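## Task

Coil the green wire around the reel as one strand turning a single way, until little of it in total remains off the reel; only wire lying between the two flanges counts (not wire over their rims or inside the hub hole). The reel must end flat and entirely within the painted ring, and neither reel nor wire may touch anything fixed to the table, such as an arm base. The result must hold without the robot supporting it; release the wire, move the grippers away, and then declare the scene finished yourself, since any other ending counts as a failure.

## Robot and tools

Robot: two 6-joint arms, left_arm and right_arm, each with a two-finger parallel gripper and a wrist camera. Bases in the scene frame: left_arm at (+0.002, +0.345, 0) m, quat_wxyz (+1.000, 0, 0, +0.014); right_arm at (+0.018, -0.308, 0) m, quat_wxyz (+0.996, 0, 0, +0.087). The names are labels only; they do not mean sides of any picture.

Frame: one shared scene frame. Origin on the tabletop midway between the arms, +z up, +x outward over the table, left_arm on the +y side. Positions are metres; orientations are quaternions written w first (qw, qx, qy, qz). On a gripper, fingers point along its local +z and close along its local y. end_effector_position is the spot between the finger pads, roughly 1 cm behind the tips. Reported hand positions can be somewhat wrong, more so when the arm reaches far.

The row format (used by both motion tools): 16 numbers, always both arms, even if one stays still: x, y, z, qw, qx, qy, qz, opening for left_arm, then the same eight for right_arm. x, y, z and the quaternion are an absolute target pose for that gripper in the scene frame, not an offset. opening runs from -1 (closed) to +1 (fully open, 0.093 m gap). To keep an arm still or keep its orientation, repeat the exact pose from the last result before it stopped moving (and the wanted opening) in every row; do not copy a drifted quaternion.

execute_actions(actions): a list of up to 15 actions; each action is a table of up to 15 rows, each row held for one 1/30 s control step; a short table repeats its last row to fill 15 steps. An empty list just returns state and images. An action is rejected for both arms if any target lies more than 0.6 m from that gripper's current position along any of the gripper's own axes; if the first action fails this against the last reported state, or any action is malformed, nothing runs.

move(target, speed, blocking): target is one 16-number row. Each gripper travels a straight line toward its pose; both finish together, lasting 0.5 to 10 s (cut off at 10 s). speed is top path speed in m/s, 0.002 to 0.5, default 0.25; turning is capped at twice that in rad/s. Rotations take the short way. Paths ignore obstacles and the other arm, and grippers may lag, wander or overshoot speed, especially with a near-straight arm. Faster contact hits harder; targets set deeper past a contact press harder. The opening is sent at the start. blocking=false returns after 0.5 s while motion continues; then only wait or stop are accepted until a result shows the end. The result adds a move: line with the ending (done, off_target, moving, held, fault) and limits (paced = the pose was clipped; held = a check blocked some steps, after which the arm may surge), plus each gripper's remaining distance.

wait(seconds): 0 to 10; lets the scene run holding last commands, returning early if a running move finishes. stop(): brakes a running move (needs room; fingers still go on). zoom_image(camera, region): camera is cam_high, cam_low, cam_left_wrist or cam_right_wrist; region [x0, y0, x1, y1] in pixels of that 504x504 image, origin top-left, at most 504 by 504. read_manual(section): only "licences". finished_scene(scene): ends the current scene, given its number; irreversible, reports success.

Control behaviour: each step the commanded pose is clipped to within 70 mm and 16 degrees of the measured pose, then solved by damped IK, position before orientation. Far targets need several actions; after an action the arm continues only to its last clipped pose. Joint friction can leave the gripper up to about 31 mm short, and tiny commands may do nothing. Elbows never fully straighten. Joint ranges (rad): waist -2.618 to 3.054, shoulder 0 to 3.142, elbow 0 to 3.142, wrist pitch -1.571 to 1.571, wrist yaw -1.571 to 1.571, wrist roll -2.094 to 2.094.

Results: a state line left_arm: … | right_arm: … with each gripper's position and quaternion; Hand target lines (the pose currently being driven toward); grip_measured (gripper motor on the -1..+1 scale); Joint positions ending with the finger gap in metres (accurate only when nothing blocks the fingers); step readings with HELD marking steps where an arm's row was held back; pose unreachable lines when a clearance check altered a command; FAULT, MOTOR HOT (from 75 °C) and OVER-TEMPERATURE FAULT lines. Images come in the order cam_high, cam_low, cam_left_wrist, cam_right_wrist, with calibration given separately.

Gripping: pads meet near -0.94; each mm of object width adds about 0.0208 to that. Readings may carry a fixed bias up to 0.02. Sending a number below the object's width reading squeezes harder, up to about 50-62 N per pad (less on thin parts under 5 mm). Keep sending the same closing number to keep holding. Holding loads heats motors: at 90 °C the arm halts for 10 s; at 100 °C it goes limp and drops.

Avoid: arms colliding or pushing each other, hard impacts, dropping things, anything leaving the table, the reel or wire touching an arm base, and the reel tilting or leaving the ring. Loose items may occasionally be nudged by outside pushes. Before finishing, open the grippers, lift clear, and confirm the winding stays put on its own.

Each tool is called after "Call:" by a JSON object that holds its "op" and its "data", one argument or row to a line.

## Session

Call:
{"op": "execute_actions", "data": {
  "actions": []
}}

Scene clock: 0.00 s.
left_arm: end_effector_position=(+0.0974, +0.0677, +0.3153) grip_measured=+0.993 end_effector_quat_wxyz=(+0.235, +0.820, +0.449, -0.266) | right_arm: end_effector_position=(+0.2310, -0.4929, +0.1444) grip_measured=+0.993 end_effector_quat_wxyz=(-0.073, +0.938, +0.335, +0.042)
Joint positions: left_arm=[-0.94   1.389  1.713 -1.45   0.594  1.09   0.093] | right_arm=[-0.971  1.694  1.487 -1.463 -0.137  1.651  0.093]
Joint velocities: left_arm=[-0.017  0.002  0.032  0.007 -0.022 -0.007 -0.001] | right_arm=[-0.007 -0.002  0.017  0.037 -0.007  0.037 -0.001]
Motor temperatures (°C, as the motors report them): left_arm=[18 22 22 18 16 19] | right_arm=[20 29 20 20 17 20]
Hand target (left_arm): +0.097, +0.068, +0.315; +0.235, +0.820, +0.449, -0.266
Hand target (right_arm): +0.231, -0.493, +0.144; -0.073, +0.938, +0.335, +0.042
camera_calibration (this result's frames):
cam_left_wrist: T_world_to_cam=[[-0.847844, 0.515179, -0.125505, 0.0878415], [0.529308, 0.808225, -0.25808, 0.00957298], [-0.0315215, -0.285242, -0.957937, 0.406406], [0, 0, 0, 1]] pos_world=[0.0822193, 0.062933, 0.402806]
cam_right_wrist: T_world_to_cam=[[-0.627077, 0.771339, 0.108675, 0.509924], [0.701547, 0.498605, 0.509142, 0.0497794], [0.338535, 0.395512, -0.853794, 0.320171], [0, 0, 0, 1]] pos_world=[0.17645, -0.544776, 0.192599]

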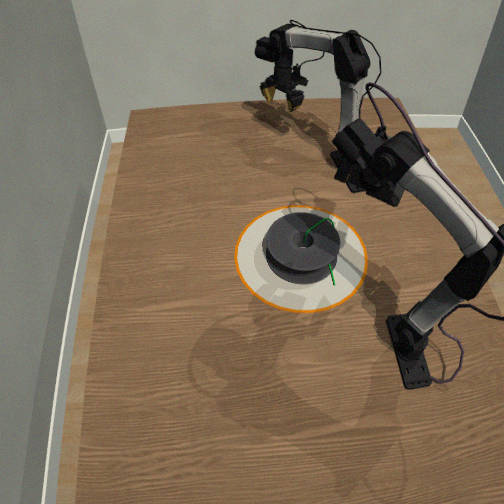

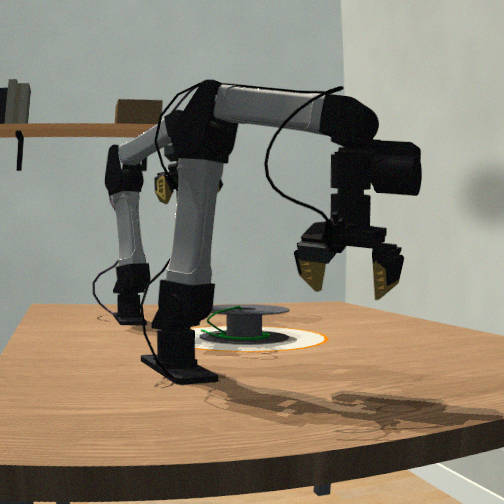

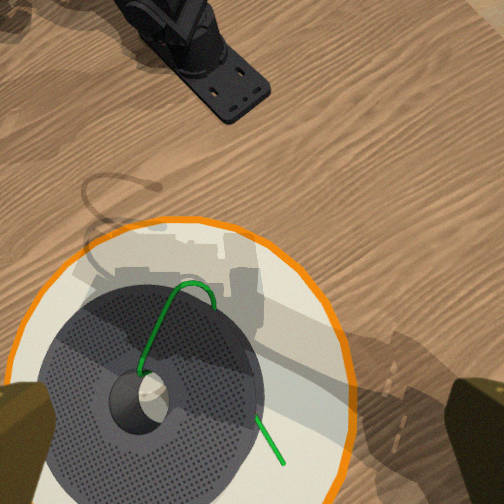

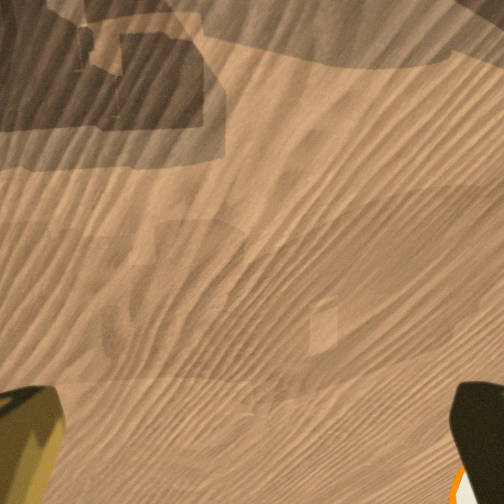

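Call:
{"op": "zoom_image", "data": {
  "camera": "cam_left_wrist",
  "region": [0,200,360,504]
}}

Call:
{"op": "zoom_image", "data": {
  "camera": "cam_low",
  "region": [170,290,340,370]
}}

Call:
{"op": "zoom_image", "data": {
  "camera": "cam_high",
  "region": [220,190,390,330]
}}

Region (0, 200, 360, 504) of cam_left_wrist's 504x504 image, scaled by 1.400, with more detail than that image has; it fills the top 426 rows of this view, and the rest is white.

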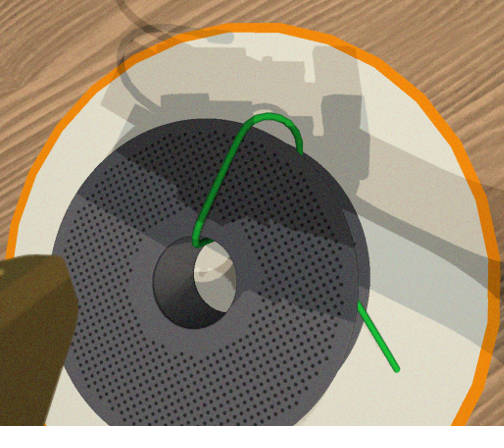

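Region (170, 290, 340, 370) of cam_low's 504x504 image, scaled by 2.965, with more detail than that image has; it fills the top 237 rows of this view, and the rest is white.

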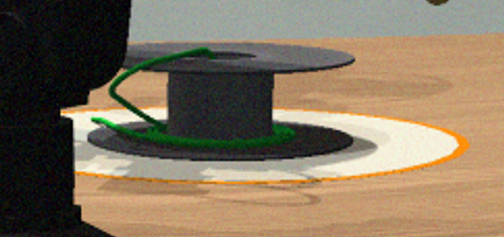

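Region (220, 190, 390, 330) of cam_high's 504x504 image, scaled by 2.965, with more detail than that image has; it fills the top 415 rows of this view, and the rest is white.

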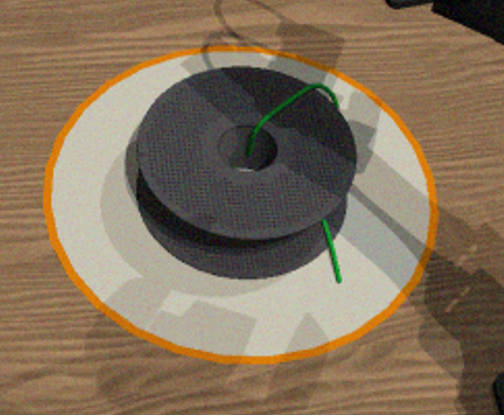

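Call:
{"op": "move", "data": {
  "target": [0.0,0.12,0.13,0.034,0.957,-0.126,0.257,-1, 0.21,-0.19,0.12,0.4056,-0.5792,0.5792,0.4056,-1],
  "speed": 0.3
}}

Scene clock: 8.27 s.
left_arm: end_effector_position=(+0.0042, +0.1255, +0.1345) grip_measured=-0.999 end_effector_quat_wxyz=(+0.033, +0.960, -0.121, +0.250) | right_arm: end_effector_position=(+0.2145, -0.1970, +0.1245) grip_measured=-0.999 end_effector_quat_wxyz=(+0.706, -0.679, +0.201, -0.024)
Joint positions: left_arm=[-1.971  1.365  1.059 -1.33  -0.505  1.433  0.   ] | right_arm=[-0.503  1.884  0.574 -1.577 -1.563  2.08   0.   ]
Joint velocities: left_arm=[ 0.017  0.007 -0.012  0.081 -0.037 -0.022  0.   ] | right_arm=[ 0.017  0.007  0.007 -0.007  0.007  0.022  0.   ]
Motor temperatures (°C, as the motors report them): left_arm=[18 22 23 19 16 19] | right_arm=[20 30 20 20 17 20]
Hand target (left_arm): +0.004, +0.124, +0.129; +0.029, +0.958, -0.124, +0.257
Hand target (right_arm): +0.211, -0.194, +0.123; +0.708, -0.672, +0.219, -0.008
Off the commanded pose (left_arm): 0.008 m, 1 deg.
Off the commanded pose (right_arm): 0.009 m, 76 deg; orientation clipped at the last step of the last action.
joint sent to its limit (right arm) — the command would take joint 4 (wrist pitch) past its lower limit, joint 5 (wrist yaw) past its lower limit and joint 6 (wrist roll) past its upper limit, so those joints were sent only as far as their limits.
move: off_target (right_arm); limits=paced
camera_calibration (this result's frames):
cam_left_wrist: T_world_to_cam=[[0.239201, 0.970353, 0.034598, -0.12682], [0.553927, -0.16564, 0.815921, -0.0568532], [0.797463, -0.176005, -0.577127, 0.178382], [0, 0, 0, 1]] pos_world=[-0.0804248, 0.145039, 0.153724]
cam_right_wrist: T_world_to_cam=[[0.249477, -0.0800039, 0.96507, -0.188828], [0.713509, -0.658606, -0.239045, -0.213505], [0.654726, 0.748223, -0.107224, 0.100443], [0, 0, 0, 1]] pos_world=[0.133683, -0.230877, 0.141965]

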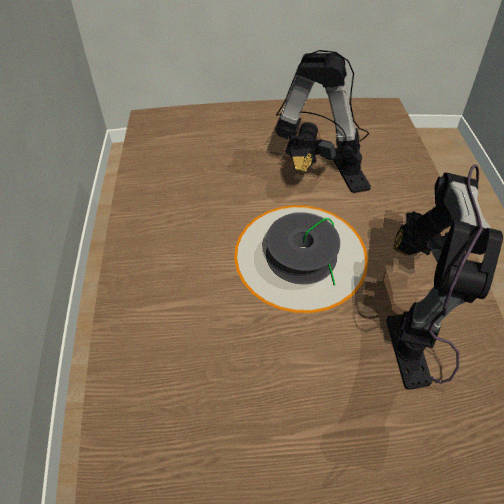

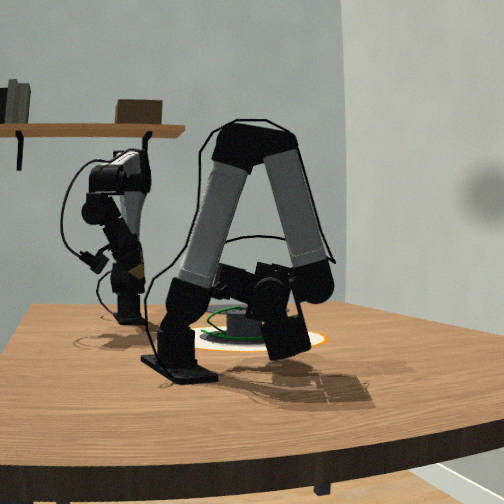

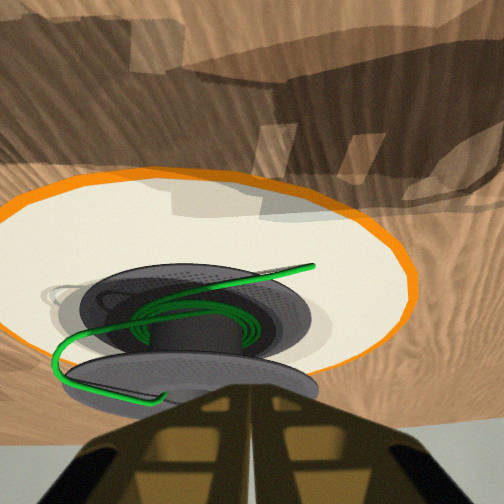

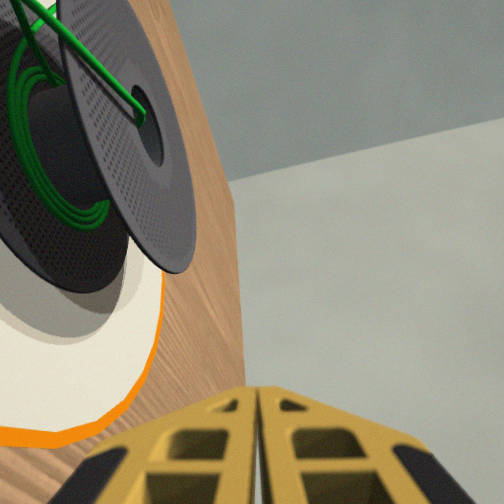

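Call:
{"op": "zoom_image", "data": {
  "camera": "cam_left_wrist",
  "region": [40,240,340,420]
}}

Call:
{"op": "zoom_image", "data": {
  "camera": "cam_right_wrist",
  "region": [0,0,220,300]
}}

Region (40, 240, 340, 420) of cam_left_wrist's 504x504 image, scaled by 1.680, with more detail than that image has; it fills the top 302 rows of this view, and the rest is white.

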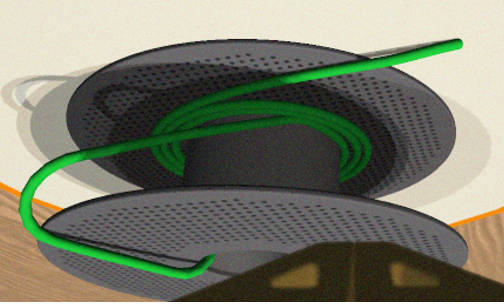

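Region (0, 0, 220, 300) of cam_right_wrist's 504x504 image, scaled by 1.680, with more detail than that image has; it fills the left 370 columns of this view, and the rest is white.

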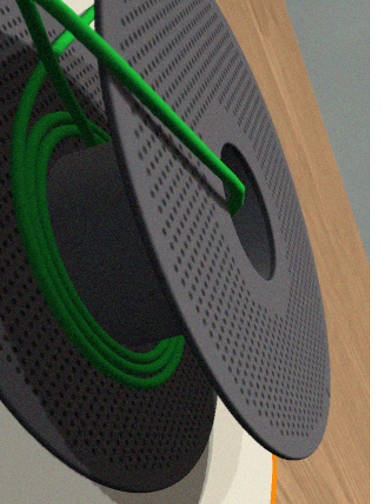

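Call:
{"op": "move", "data": {
  "target": [0.0,0.12,0.13,0.034,0.957,-0.126,0.257,-1, 0.20,-0.10,0.22,0,-0.284,0.959,0,-0.4],
  "speed": 0.3
}}

Scene clock: 21.70 s.
left_arm: end_effector_position=(+0.0019, +0.1253, +0.1346) grip_measured=-0.999 end_effector_quat_wxyz=(+0.036, +0.960, -0.123, +0.250) | right_arm: end_effector_position=(+0.2003, -0.1028, +0.2090) grip_measured=-0.403 end_effector_quat_wxyz=(+0.704, -0.682, -0.191, -0.061)
Joint positions: left_arm=[-1.982  1.365  1.059 -1.329 -0.507  1.425  0.   ] | right_arm=[ 0.01   1.639  0.943 -1.578 -1.567  2.08   0.026]
Joint velocities: left_arm=[ 0.022 -0.007 -0.032 -0.022 -0.007 -0.037  0.   ] | right_arm=[-0.017 -0.012 -0.002  0.066 -0.007 -0.051  0.   ]
Motor temperatures (°C, as the motors report them): left_arm=[18 22 23 19 16 19] | right_arm=[20 30 20 21 18 20]
Hand target (left_arm): -0.000, +0.120, +0.130; +0.034, +0.958, -0.126, +0.257
Hand target (right_arm): +0.201, -0.101, +0.218; +0.706, -0.677, -0.198, -0.068
Off the commanded pose (left_arm): 0.007 m, 1 deg.
Off the commanded pose (right_arm): 0.011 m, 179 deg; orientation clipped at the last step of the last action.
joint sent to its limit (right arm) — the command would take joint 4 (wrist pitch) past its lower limit, joint 5 (wrist yaw) past its lower limit and joint 6 (wrist roll) past its upper limit, so those joints were sent only as far as their limits.
move: off_target (right_arm); limits=paced
camera_calibration (this result's frames):
cam_left_wrist: T_world_to_cam=[[0.243558, 0.969413, 0.0302954, -0.125425], [0.552933, -0.164448, 0.816836, -0.0560037], [0.796834, -0.182195, -0.576073, 0.180849], [0, 0, 0, 1]] pos_world=[-0.082592, 0.145329, 0.153728]
cam_right_wrist: T_world_to_cam=[[-0.336492, -0.0595749, 0.9398, -0.13457], [0.920458, -0.231517, 0.314891, -0.234419], [0.19882, 0.971005, 0.13274, 0.112451], [0, 0, 0, 1]] pos_world=[0.148134, -0.171479, 0.185358]

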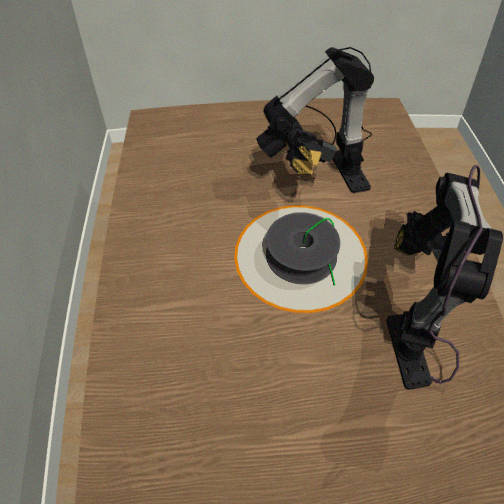

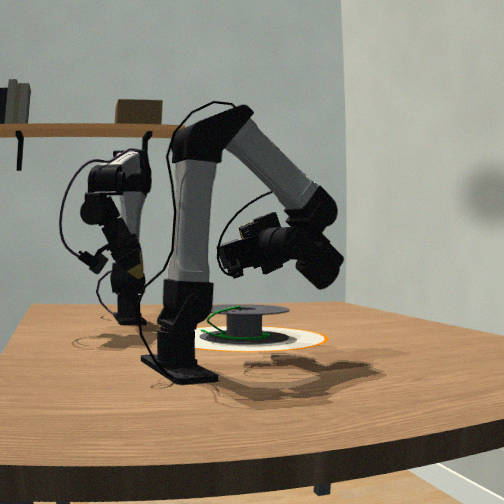

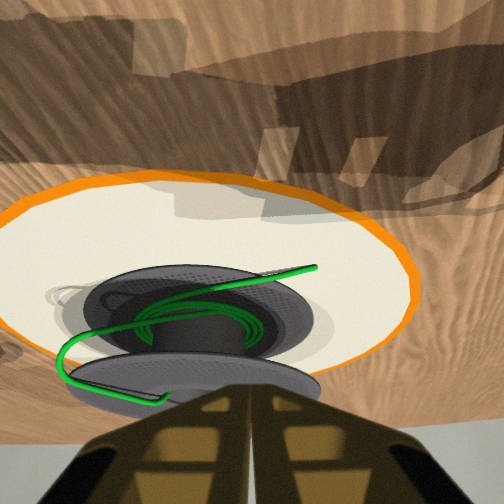

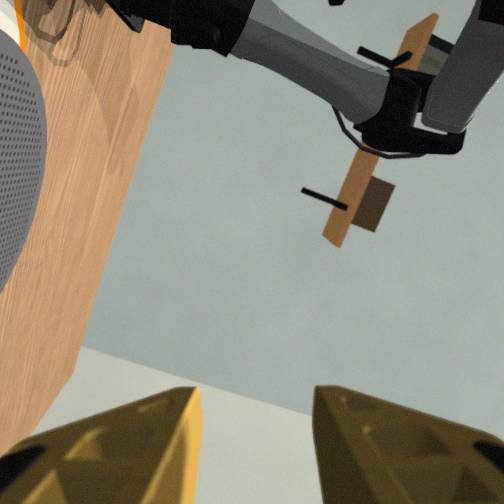

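Call:
{"op": "move", "data": {
  "target": [0.0,0.12,0.13,0.034,0.957,-0.126,0.257,-1, 0.22,-0.14,0.2,0.359,-0.790,-0.457,0.198,-0.4],
  "speed": 0.3
}}

Call:
{"op": "move", "data": {
  "target": [0.0,0.12,0.13,0.034,0.957,-0.126,0.257,-1, 0.21,-0.10,0.18,0,0.866,0.5,0,-0.4],
  "speed": 0.3
}}

Call:
{"op": "move", "data": {
  "target": [0.0,0.12,0.13,0.034,0.957,-0.126,0.257,-1, 0.20,-0.03,0.15,0,-0.284,0.959,0,-0.4],
  "speed": 0.3
}}

Scene clock: 30.17 s.
left_arm: end_effector_position=(+0.0019, +0.1253, +0.1346) grip_measured=-0.999 end_effector_quat_wxyz=(+0.036, +0.960, -0.123, +0.250) | right_arm: end_effector_position=(+0.2181, -0.1398, +0.1919) grip_measured=-0.403 end_effector_quat_wxyz=(-0.409, +0.763, +0.498, +0.055)
Joint positions: left_arm=[-1.982  1.365  1.059 -1.329 -0.507  1.425  0.   ] | right_arm=[ 0.035  1.595  1.343 -1.579 -0.82   2.08   0.026]
Joint velocities: left_arm=[ 0.002  0.002 -0.017  0.051  0.037  0.037  0.   ] | right_arm=[-0.002 -0.007  0.022 -0.037  0.066 -0.095  0.   ]
Motor temperatures (°C, as the motors report them): left_arm=[18 22 24 19 16 19] | right_arm=[20 31 21 21 18 20]
Hand target (left_arm): -0.000, +0.120, +0.130; +0.034, +0.958, -0.126, +0.257
Hand target (right_arm): +0.217, -0.140, +0.198; -0.397, +0.761, +0.509, +0.062
Off the commanded pose (left_arm): 0.007 m, 1 deg.
Off the commanded pose (right_arm): 0.008 m, 30 deg; orientation clipped at the last step of the last action.
joint sent to its limit (right arm) — the command would take joint 4 (wrist pitch) past its lower limit and joint 6 (wrist roll) past its upper limit, so those joints were sent only as far as their limits.
move: off_target (right_arm); limits=paced
camera_calibration (this result's frames):
cam_left_wrist: T_world_to_cam=[[0.243237, 0.9695, 0.0301091, -0.12541], [0.553028, -0.164117, 0.816839, -0.0560456], [0.796866, -0.182034, -0.57608, 0.18083], [0, 0, 0, 1]] pos_world=[-0.0825977, 0.145304, 0.153729]
cam_right_wrist: T_world_to_cam=[[-0.800244, 0.177701, 0.572741, 0.0899968], [0.592322, 0.383334, 0.708668, -0.171988], [-0.0936198, 0.906354, -0.412017, 0.30633], [0, 0, 0, 1]] pos_world=[0.20257, -0.227707, 0.19655]

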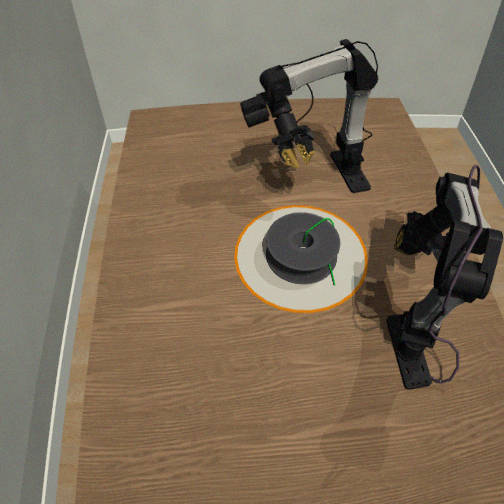

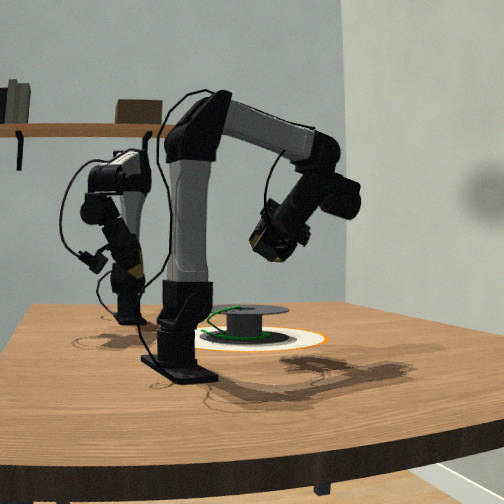

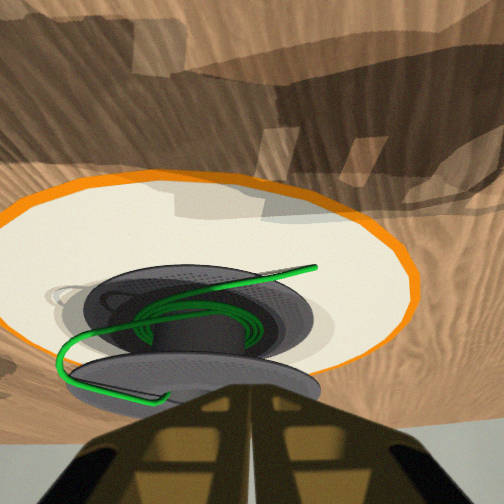

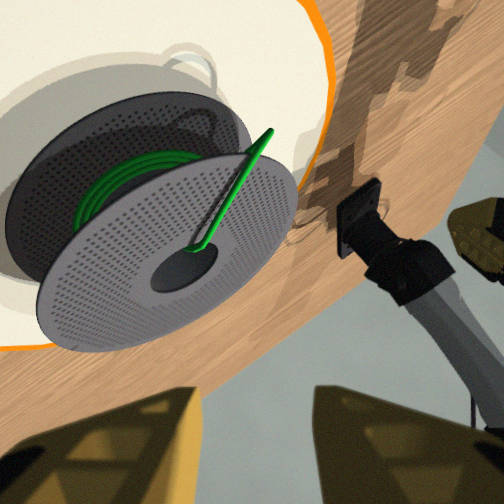

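Scene clock: 32.60 s.
left_arm: end_effector_position=(+0.0020, +0.1253, +0.1346) grip_measured=-0.999 end_effector_quat_wxyz=(+0.036, +0.960, -0.123, +0.250) | right_arm: end_effector_position=(+0.2051, -0.1044, +0.1795) grip_measured=-0.403 end_effector_quat_wxyz=(-0.221, +0.678, +0.701, -0.012)
Joint positions: left_arm=[-1.982  1.365  1.059 -1.329 -0.507  1.425  0.   ] | right_arm=[ 0.399  1.673  1.547 -1.579 -0.428  2.08   0.026]
Joint velocities: left_arm=[-0.017  0.012 -0.002 -0.051  0.051 -0.007  0.   ] | right_arm=[-0.017  0.002 -0.007 -0.007 -0.007 -0.007 -0.001]
Motor temperatures (°C, as the motors report them): left_arm=[18 21 24 19 16 19] | right_arm=[20 31 21 20 18 20]
Hand target (left_arm): -0.000, +0.120, +0.130; +0.034, +0.957, -0.126, +0.257
Hand target (right_arm): +0.209, -0.102, +0.178; -0.212, +0.676, +0.705, -0.014
Off the commanded pose (left_arm): 0.007 m, 1 deg.
Off the commanded pose (right_arm): 0.007 m, 41 deg; orientation clipped at the last step of the last action.
joint sent to its limit (right arm) — the command would take joint 6 (wrist roll) past its upper limit, so that joint was sent only as far as its limit.
move: off_target (right_arm); limits=paced
camera_calibration (this result's frames):
cam_left_wrist: T_world_to_cam=[[0.24325, 0.969498, 0.0300569, -0.125394], [0.552736, -0.164014, 0.817057, -0.0561449], [0.797065, -0.182135, -0.575773, 0.180773], [0, 0, 0, 1]] pos_world=[-0.0825527, 0.145286, 0.153727]
cam_right_wrist: T_world_to_cam=[[-0.945005, -0.0711443, 0.319224, 0.129672], [0.153753, 0.764832, 0.625614, -0.0243799], [-0.288661, 0.64029, -0.711831, 0.333995], [0, 0, 0, 1]] pos_world=[0.222701, -0.185982, 0.211606]

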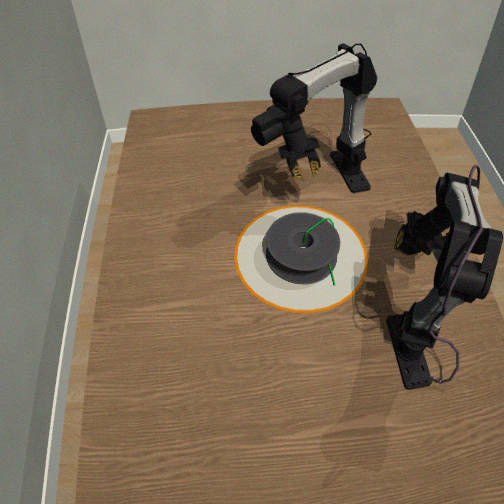

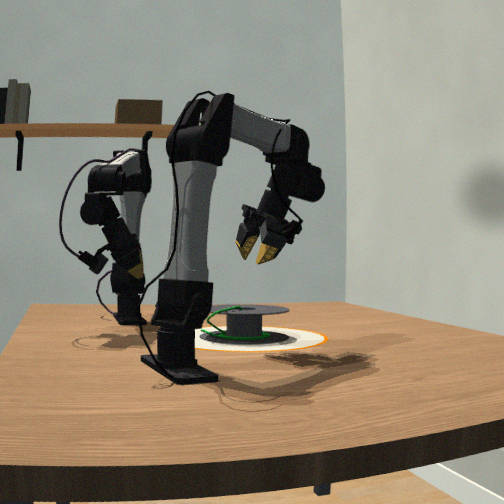

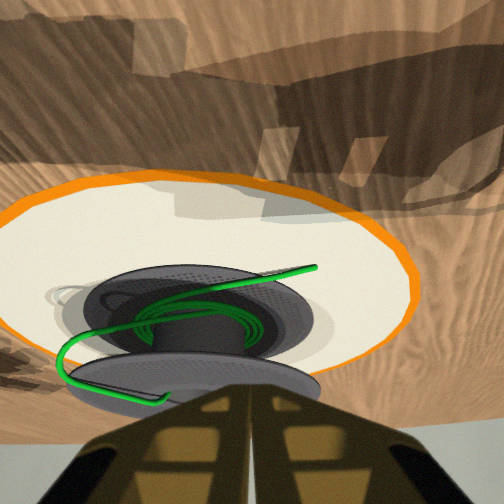

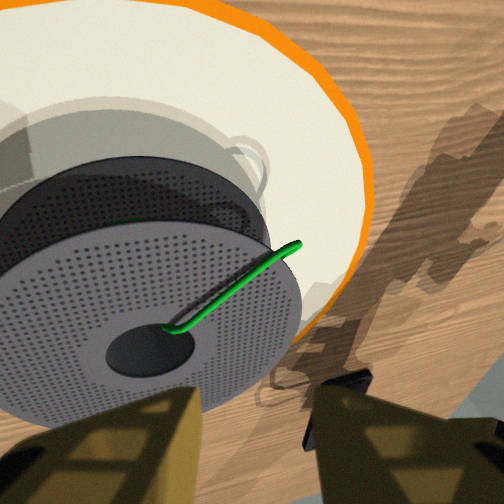

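Scene clock: 36.77 s.
left_arm: end_effector_position=(+0.0020, +0.1253, +0.1346) grip_measured=-0.999 end_effector_quat_wxyz=(+0.036, +0.960, -0.123, +0.250) | right_arm: end_effector_position=(+0.2014, -0.0310, +0.1509) grip_measured=-0.403 end_effector_quat_wxyz=(-0.004, -0.277, +0.961, -0.004)
Joint positions: left_arm=[-1.982  1.365  1.059 -1.329 -0.507  1.425  0.   ] | right_arm=[ 0.813  1.814  1.668 -1.436  0.001  0.426  0.026]
Joint velocities: left_arm=[ 0.007  0.002  0.017 -0.007  0.007  0.022  0.   ] | right_arm=[ 0.002  0.007 -0.012 -0.051  0.007  0.037 -0.001]
Motor temperatures (°C, as the motors report them): left_arm=[18 21 24 19 16 19] | right_arm=[20 31 22 20 18 20]
Hand target (left_arm): -0.000, +0.120, +0.130; +0.034, +0.958, -0.126, +0.257
Hand target (right_arm): +0.200, -0.032, +0.148; +0.001, -0.285, +0.959, -0.009
Off the commanded pose (left_arm): 0.007 m, 1 deg.
Off the commanded pose (right_arm): 0.002 m, 1 deg.
move: done
camera_calibration (this result's frames):
cam_left_wrist: T_world_to_cam=[[0.24325, 0.969498, 0.0300569, -0.125394], [0.552736, -0.164014, 0.817057, -0.0561449], [0.797065, -0.182135, -0.575773, 0.180773], [0, 0, 0, 1]] pos_world=[-0.0825527, 0.145286, 0.153727]
cam_right_wrist: T_world_to_cam=[[0.523618, -0.851943, 0.00412453, -0.131918], [-0.778742, -0.476653, 0.407875, 0.1201], [-0.34552, -0.216783, -0.913028, 0.280839], [0, 0, 0, 1]] pos_world=[0.259637, 0.00574037, 0.207973]

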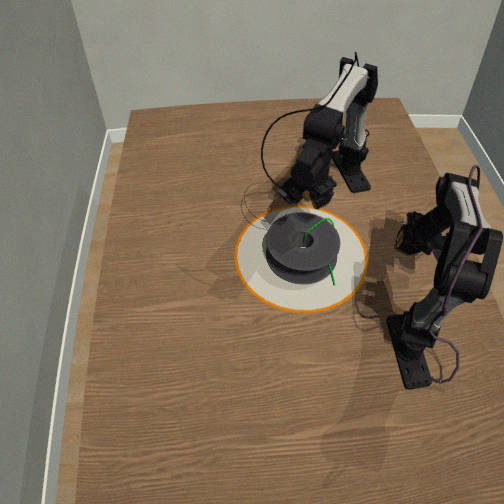

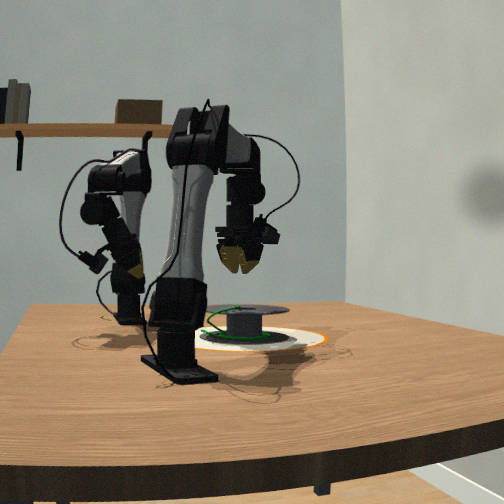

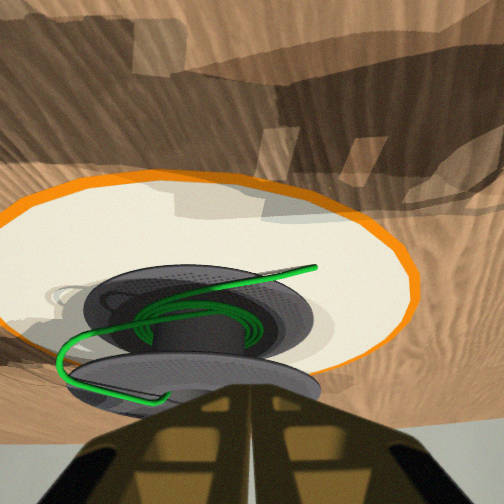

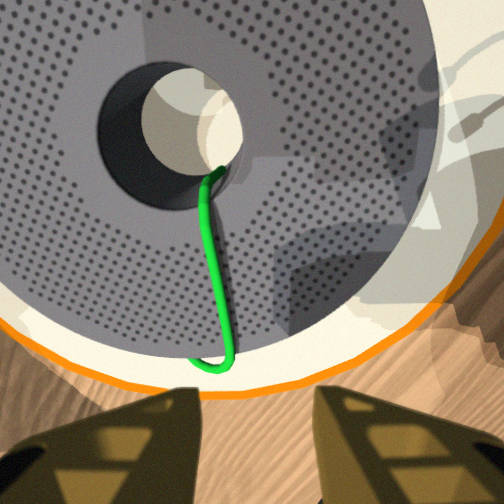

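Call:
{"op": "move", "data": {
  "target": [0.0,0.12,0.13,0.034,0.957,-0.126,0.257,-1, 0.204,-0.010,0.095,0,-0.3256,0.9455,0,-0.4],
  "speed": 0.15
}}

Scene clock: 43.60 s.
left_arm: end_effector_position=(+0.0020, +0.1253, +0.1346) grip_measured=-0.999 end_effector_quat_wxyz=(+0.036, +0.960, -0.123, +0.250) | right_arm: end_effector_position=(+0.2064, -0.0118, +0.1034) grip_measured=-0.403 end_effector_quat_wxyz=(+0.006, -0.319, +0.948, +0.004)
Joint positions: left_arm=[-1.982  1.365  1.059 -1.329 -0.507  1.425  0.   ] | right_arm=[ 0.832  1.863  1.541 -1.235  0.001  0.357  0.026]
Joint velocities: left_arm=[-0.007  0.007  0.002  0.051 -0.037 -0.066  0.   ] | right_arm=[ 0.017 -0.007  0.007 -0.051 -0.037 -0.007 -0.   ]
Motor temperatures (°C, as the motors report them): left_arm=[18 21 25 19 16 19] | right_arm=[20 32 22 20 18 20]
Hand target (left_arm): -0.000, +0.120, +0.130; +0.034, +0.958, -0.126, +0.257
Hand target (right_arm): +0.203, -0.011, +0.095; +0.000, -0.326, +0.945, -0.001
Off the commanded pose (left_arm): 0.007 m, 1 deg.
Off the commanded pose (right_arm): 0.009 m, 1 deg.
move: done
camera_calibration (this result's frames):
cam_left_wrist: T_world_to_cam=[[0.24325, 0.969498, 0.0300569, -0.125394], [0.552736, -0.164014, 0.817057, -0.0561449], [0.797065, -0.182135, -0.575773, 0.180773], [0, 0, 0, 1]] pos_world=[-0.0825527, 0.145286, 0.153727]
cam_right_wrist: T_world_to_cam=[[0.595964, -0.802993, -0.00540761, -0.131415], [-0.739469, -0.551418, 0.386166, 0.14579], [-0.313071, -0.226142, -0.922413, 0.237443], [0, 0, 0, 1]] pos_world=[0.260462, 0.028562, 0.16201]

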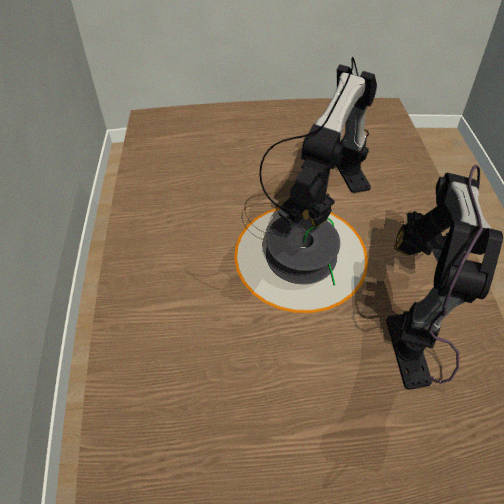

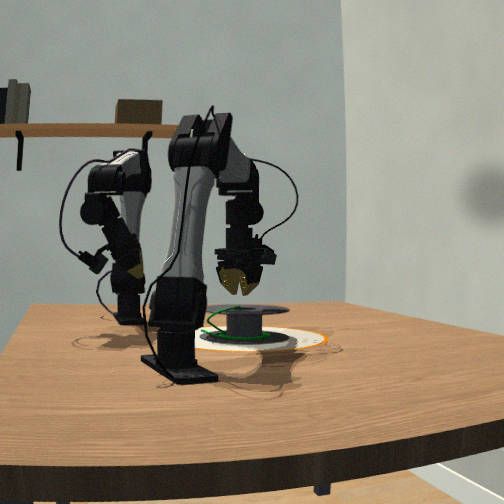

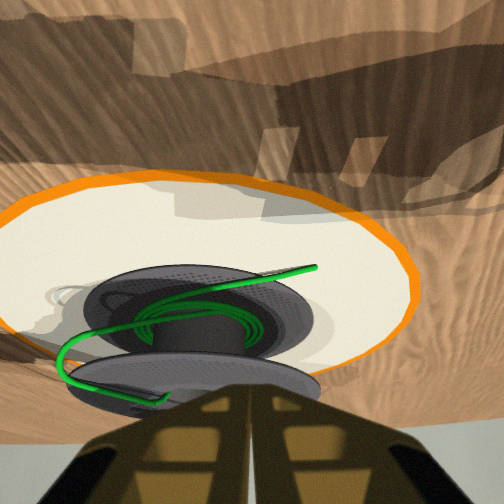

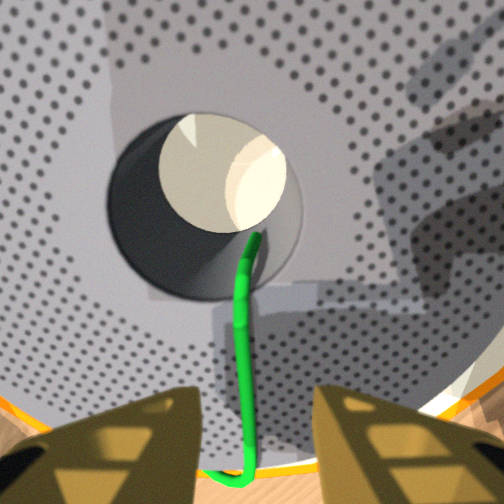

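Call:
{"op": "move", "data": {
  "target": [0.0,0.12,0.13,0.034,0.957,-0.126,0.257,-1, 0.210,-0.006,0.055,0,-0.3256,0.9455,0,-0.4],
  "speed": 0.06
}}

Scene clock: 45.47 s.
left_arm: end_effector_position=(+0.0020, +0.1253, +0.1346) grip_measured=-0.999 end_effector_quat_wxyz=(+0.036, +0.960, -0.123, +0.250) | right_arm: end_effector_position=(+0.2093, -0.0073, +0.0699) grip_measured=-0.403 end_effector_quat_wxyz=(+0.005, -0.322, +0.947, +0.004)
Joint positions: left_arm=[-1.982  1.365  1.059 -1.329 -0.507  1.425  0.   ] | right_arm=[ 0.832  1.903  1.46  -1.115  0.001  0.349  0.026]
Joint velocities: left_arm=[ 0.007 -0.002 -0.012 -0.022 -0.081 -0.081  0.   ] | right_arm=[ 0.002 -0.007 -0.002  0.007 -0.051 -0.022 -0.001]
Motor temperatures (°C, as the motors report them): left_arm=[18 21 25 19 16 19] | right_arm=[20 32 22 20 18 20]
Hand target (left_arm): -0.000, +0.120, +0.130; +0.034, +0.958, -0.126, +0.257
Hand target (right_arm): +0.209, -0.007, +0.055; -0.000, -0.326, +0.946, -0.000
Off the commanded pose (left_arm): 0.007 m, 1 deg.
Off the commanded pose (right_arm): 0.015 m, 1 deg.
move: off_target (right_arm)
camera_calibration (this result's frames):
cam_left_wrist: T_world_to_cam=[[0.24325, 0.969498, 0.0300569, -0.125394], [0.552736, -0.164014, 0.817057, -0.0561449], [0.797065, -0.182135, -0.575773, 0.180773], [0, 0, 0, 1]] pos_world=[-0.0825527, 0.145286, 0.153727]
cam_right_wrist: T_world_to_cam=[[0.602373, -0.798201, -0.00476387, -0.131019], [-0.734747, -0.556799, 0.387454, 0.162211], [-0.311919, -0.229892, -0.921877, 0.208232], [0, 0, 0, 1]] pos_world=[0.263058, 0.0336101, 0.12849]

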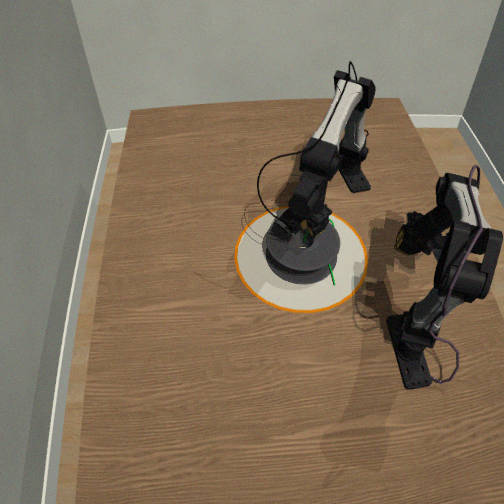

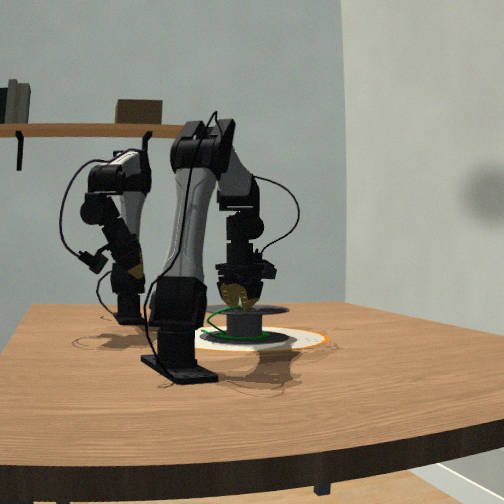

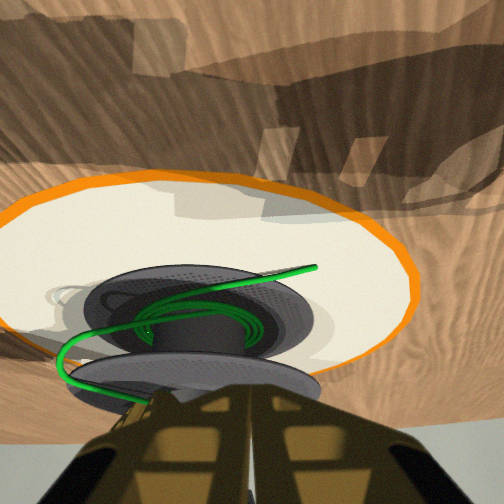

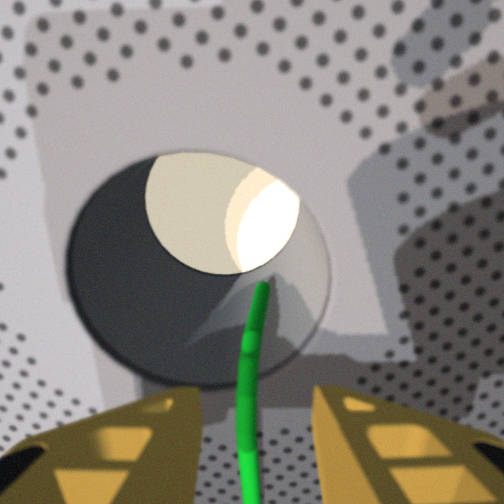

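Call:
{"op": "move", "data": {
  "target": [0.0,0.12,0.13,0.034,0.957,-0.126,0.257,-1, 0.210,-0.006,0.062,0,-0.3256,0.9455,0,-1],
  "speed": 0.06
}}

Call:
{"op": "move", "data": {
  "target": [0.0,0.12,0.13,0.034,0.957,-0.126,0.257,-1, 0.195,-0.018,0.115,0,-0.3256,0.9455,0,-1],
  "speed": 0.08
}}

Scene clock: 46.53 s.
left_arm: end_effector_position=(+0.0020, +0.1253, +0.1346) grip_measured=-0.999 end_effector_quat_wxyz=(+0.036, +0.960, -0.123, +0.250) | right_arm: end_effector_position=(+0.2096, -0.0077, +0.0699) grip_measured=-0.991 end_effector_quat_wxyz=(+0.006, -0.323, +0.946, +0.002)
Joint positions: left_arm=[-1.982  1.365  1.059 -1.329 -0.507  1.425  0.   ] | right_arm=[ 0.832  1.903  1.46  -1.116  0.004  0.348  0.   ]
Joint velocities: left_arm=[-0.007 -0.002  0.017 -0.066 -0.007  0.037  0.   ] | right_arm=[ 0.002 -0.007  0.017  0.007 -0.007 -0.066  0.   ]
Motor temperatures (°C, as the motors report them): left_arm=[18 21 25 19 16 19] | right_arm=[20 32 22 20 18 20]
Hand target (left_arm): -0.000, +0.120, +0.130; +0.034, +0.958, -0.126, +0.257
Hand target (right_arm): +0.210, -0.006, +0.062; -0.000, -0.326, +0.946, +0.000
Off the commanded pose (left_arm): 0.007 m, 1 deg.
Off the commanded pose (right_arm): 0.008 m, 1 deg.
move: done
camera_calibration (this result's frames):
cam_left_wrist: T_world_to_cam=[[0.24325, 0.969498, 0.0300569, -0.125394], [0.552736, -0.164014, 0.817057, -0.0561449], [0.797065, -0.182135, -0.575773, 0.180773], [0, 0, 0, 1]] pos_world=[-0.0825527, 0.145286, 0.153727]
cam_right_wrist: T_world_to_cam=[[0.603266, -0.797537, -0.00198189, -0.131882], [-0.734847, -0.556809, 0.387251, 0.162232], [-0.309951, -0.232159, -0.921972, 0.207803], [0, 0, 0, 1]] pos_world=[0.263184, 0.0333948, 0.128503]

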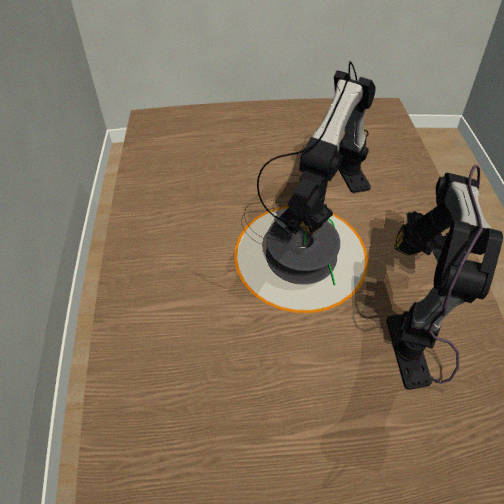

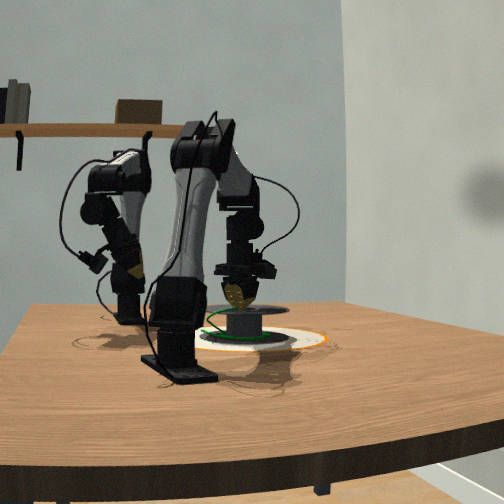

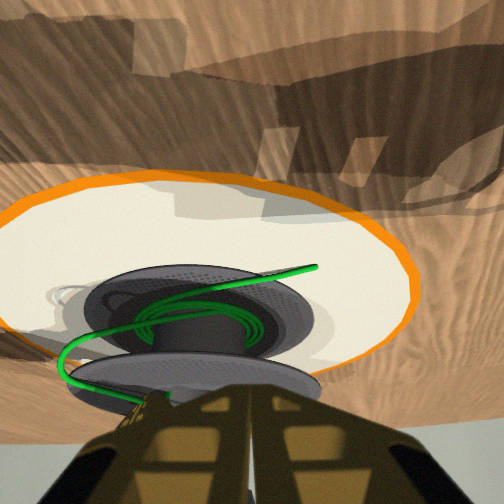

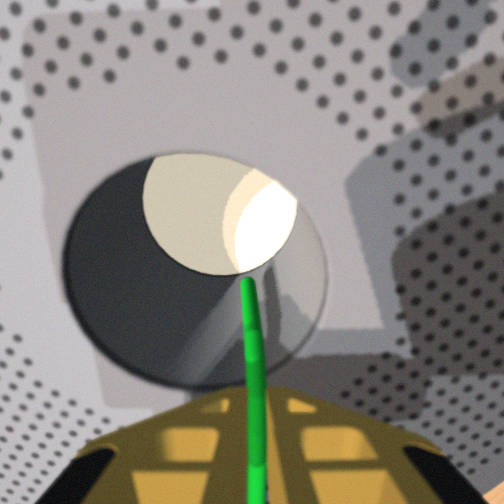

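Scene clock: 47.63 s.
left_arm: end_effector_position=(+0.0020, +0.1253, +0.1346) grip_measured=-0.999 end_effector_quat_wxyz=(+0.036, +0.960, -0.123, +0.250) | right_arm: end_effector_position=(+0.1990, -0.0190, +0.1065) grip_measured=-0.991 end_effector_quat_wxyz=(-0.003, -0.324, +0.946, -0.004)
Joint positions: left_arm=[-1.982  1.365  1.059 -1.329 -0.507  1.425  0.   ] | right_arm=[ 0.84   1.845  1.53  -1.266  0.004  0.355  0.   ]
Joint velocities: left_arm=[-0.007 -0.002  0.012 -0.095  0.022 -0.007  0.   ] | right_arm=[-0.007  0.002  0.007 -0.066 -0.022 -0.066  0.   ]
Motor temperatures (°C, as the motors report them): left_arm=[18 21 25 19 16 19] | right_arm=[20 33 22 20 18 20]
Hand target (left_arm): -0.000, +0.120, +0.130; +0.034, +0.958, -0.126, +0.257
Hand target (right_arm): +0.196, -0.017, +0.115; +0.000, -0.326, +0.946, -0.000
Off the commanded pose (left_arm): 0.007 m, 1 deg.
Off the commanded pose (right_arm): 0.009 m, 1 deg.
move: done
camera_calibration (this result's frames):
cam_left_wrist: T_world_to_cam=[[0.24325, 0.969498, 0.0300569, -0.125394], [0.552736, -0.164014, 0.817057, -0.0561449], [0.797065, -0.182135, -0.575773, 0.180773], [0, 0, 0, 1]] pos_world=[-0.0825527, 0.145286, 0.153727]
cam_right_wrist: T_world_to_cam=[[0.604199, -0.796814, 0.00555615, -0.135441], [-0.72971, -0.550487, 0.40557, 0.131151], [-0.320106, -0.2491, -0.914047, 0.236431], [0, 0, 0, 1]] pos_world=[0.253218, 0.0231704, 0.16367]

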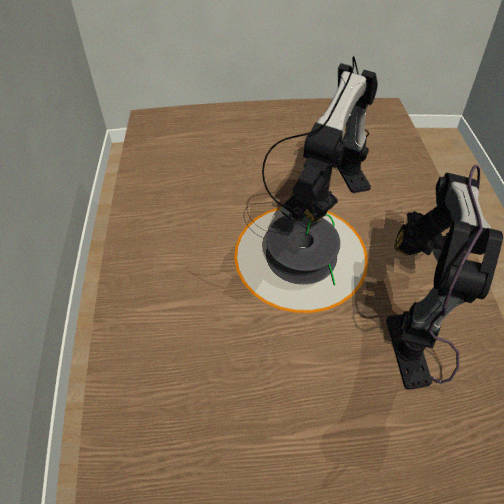

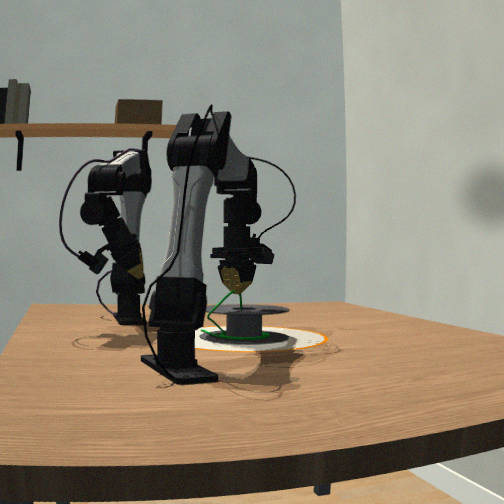

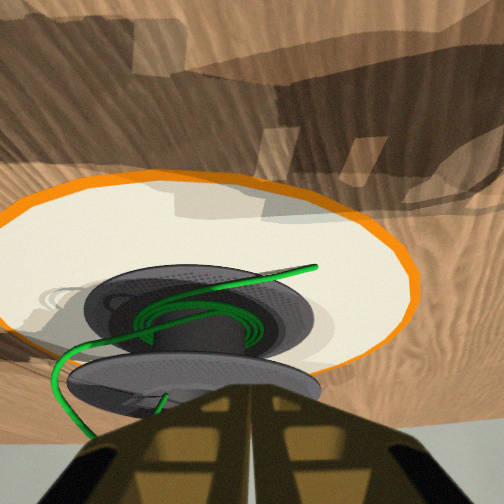

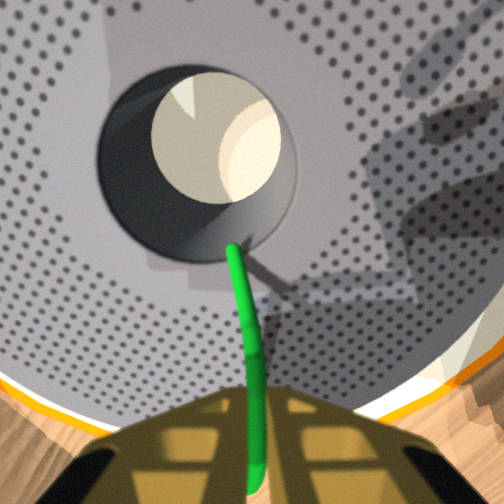

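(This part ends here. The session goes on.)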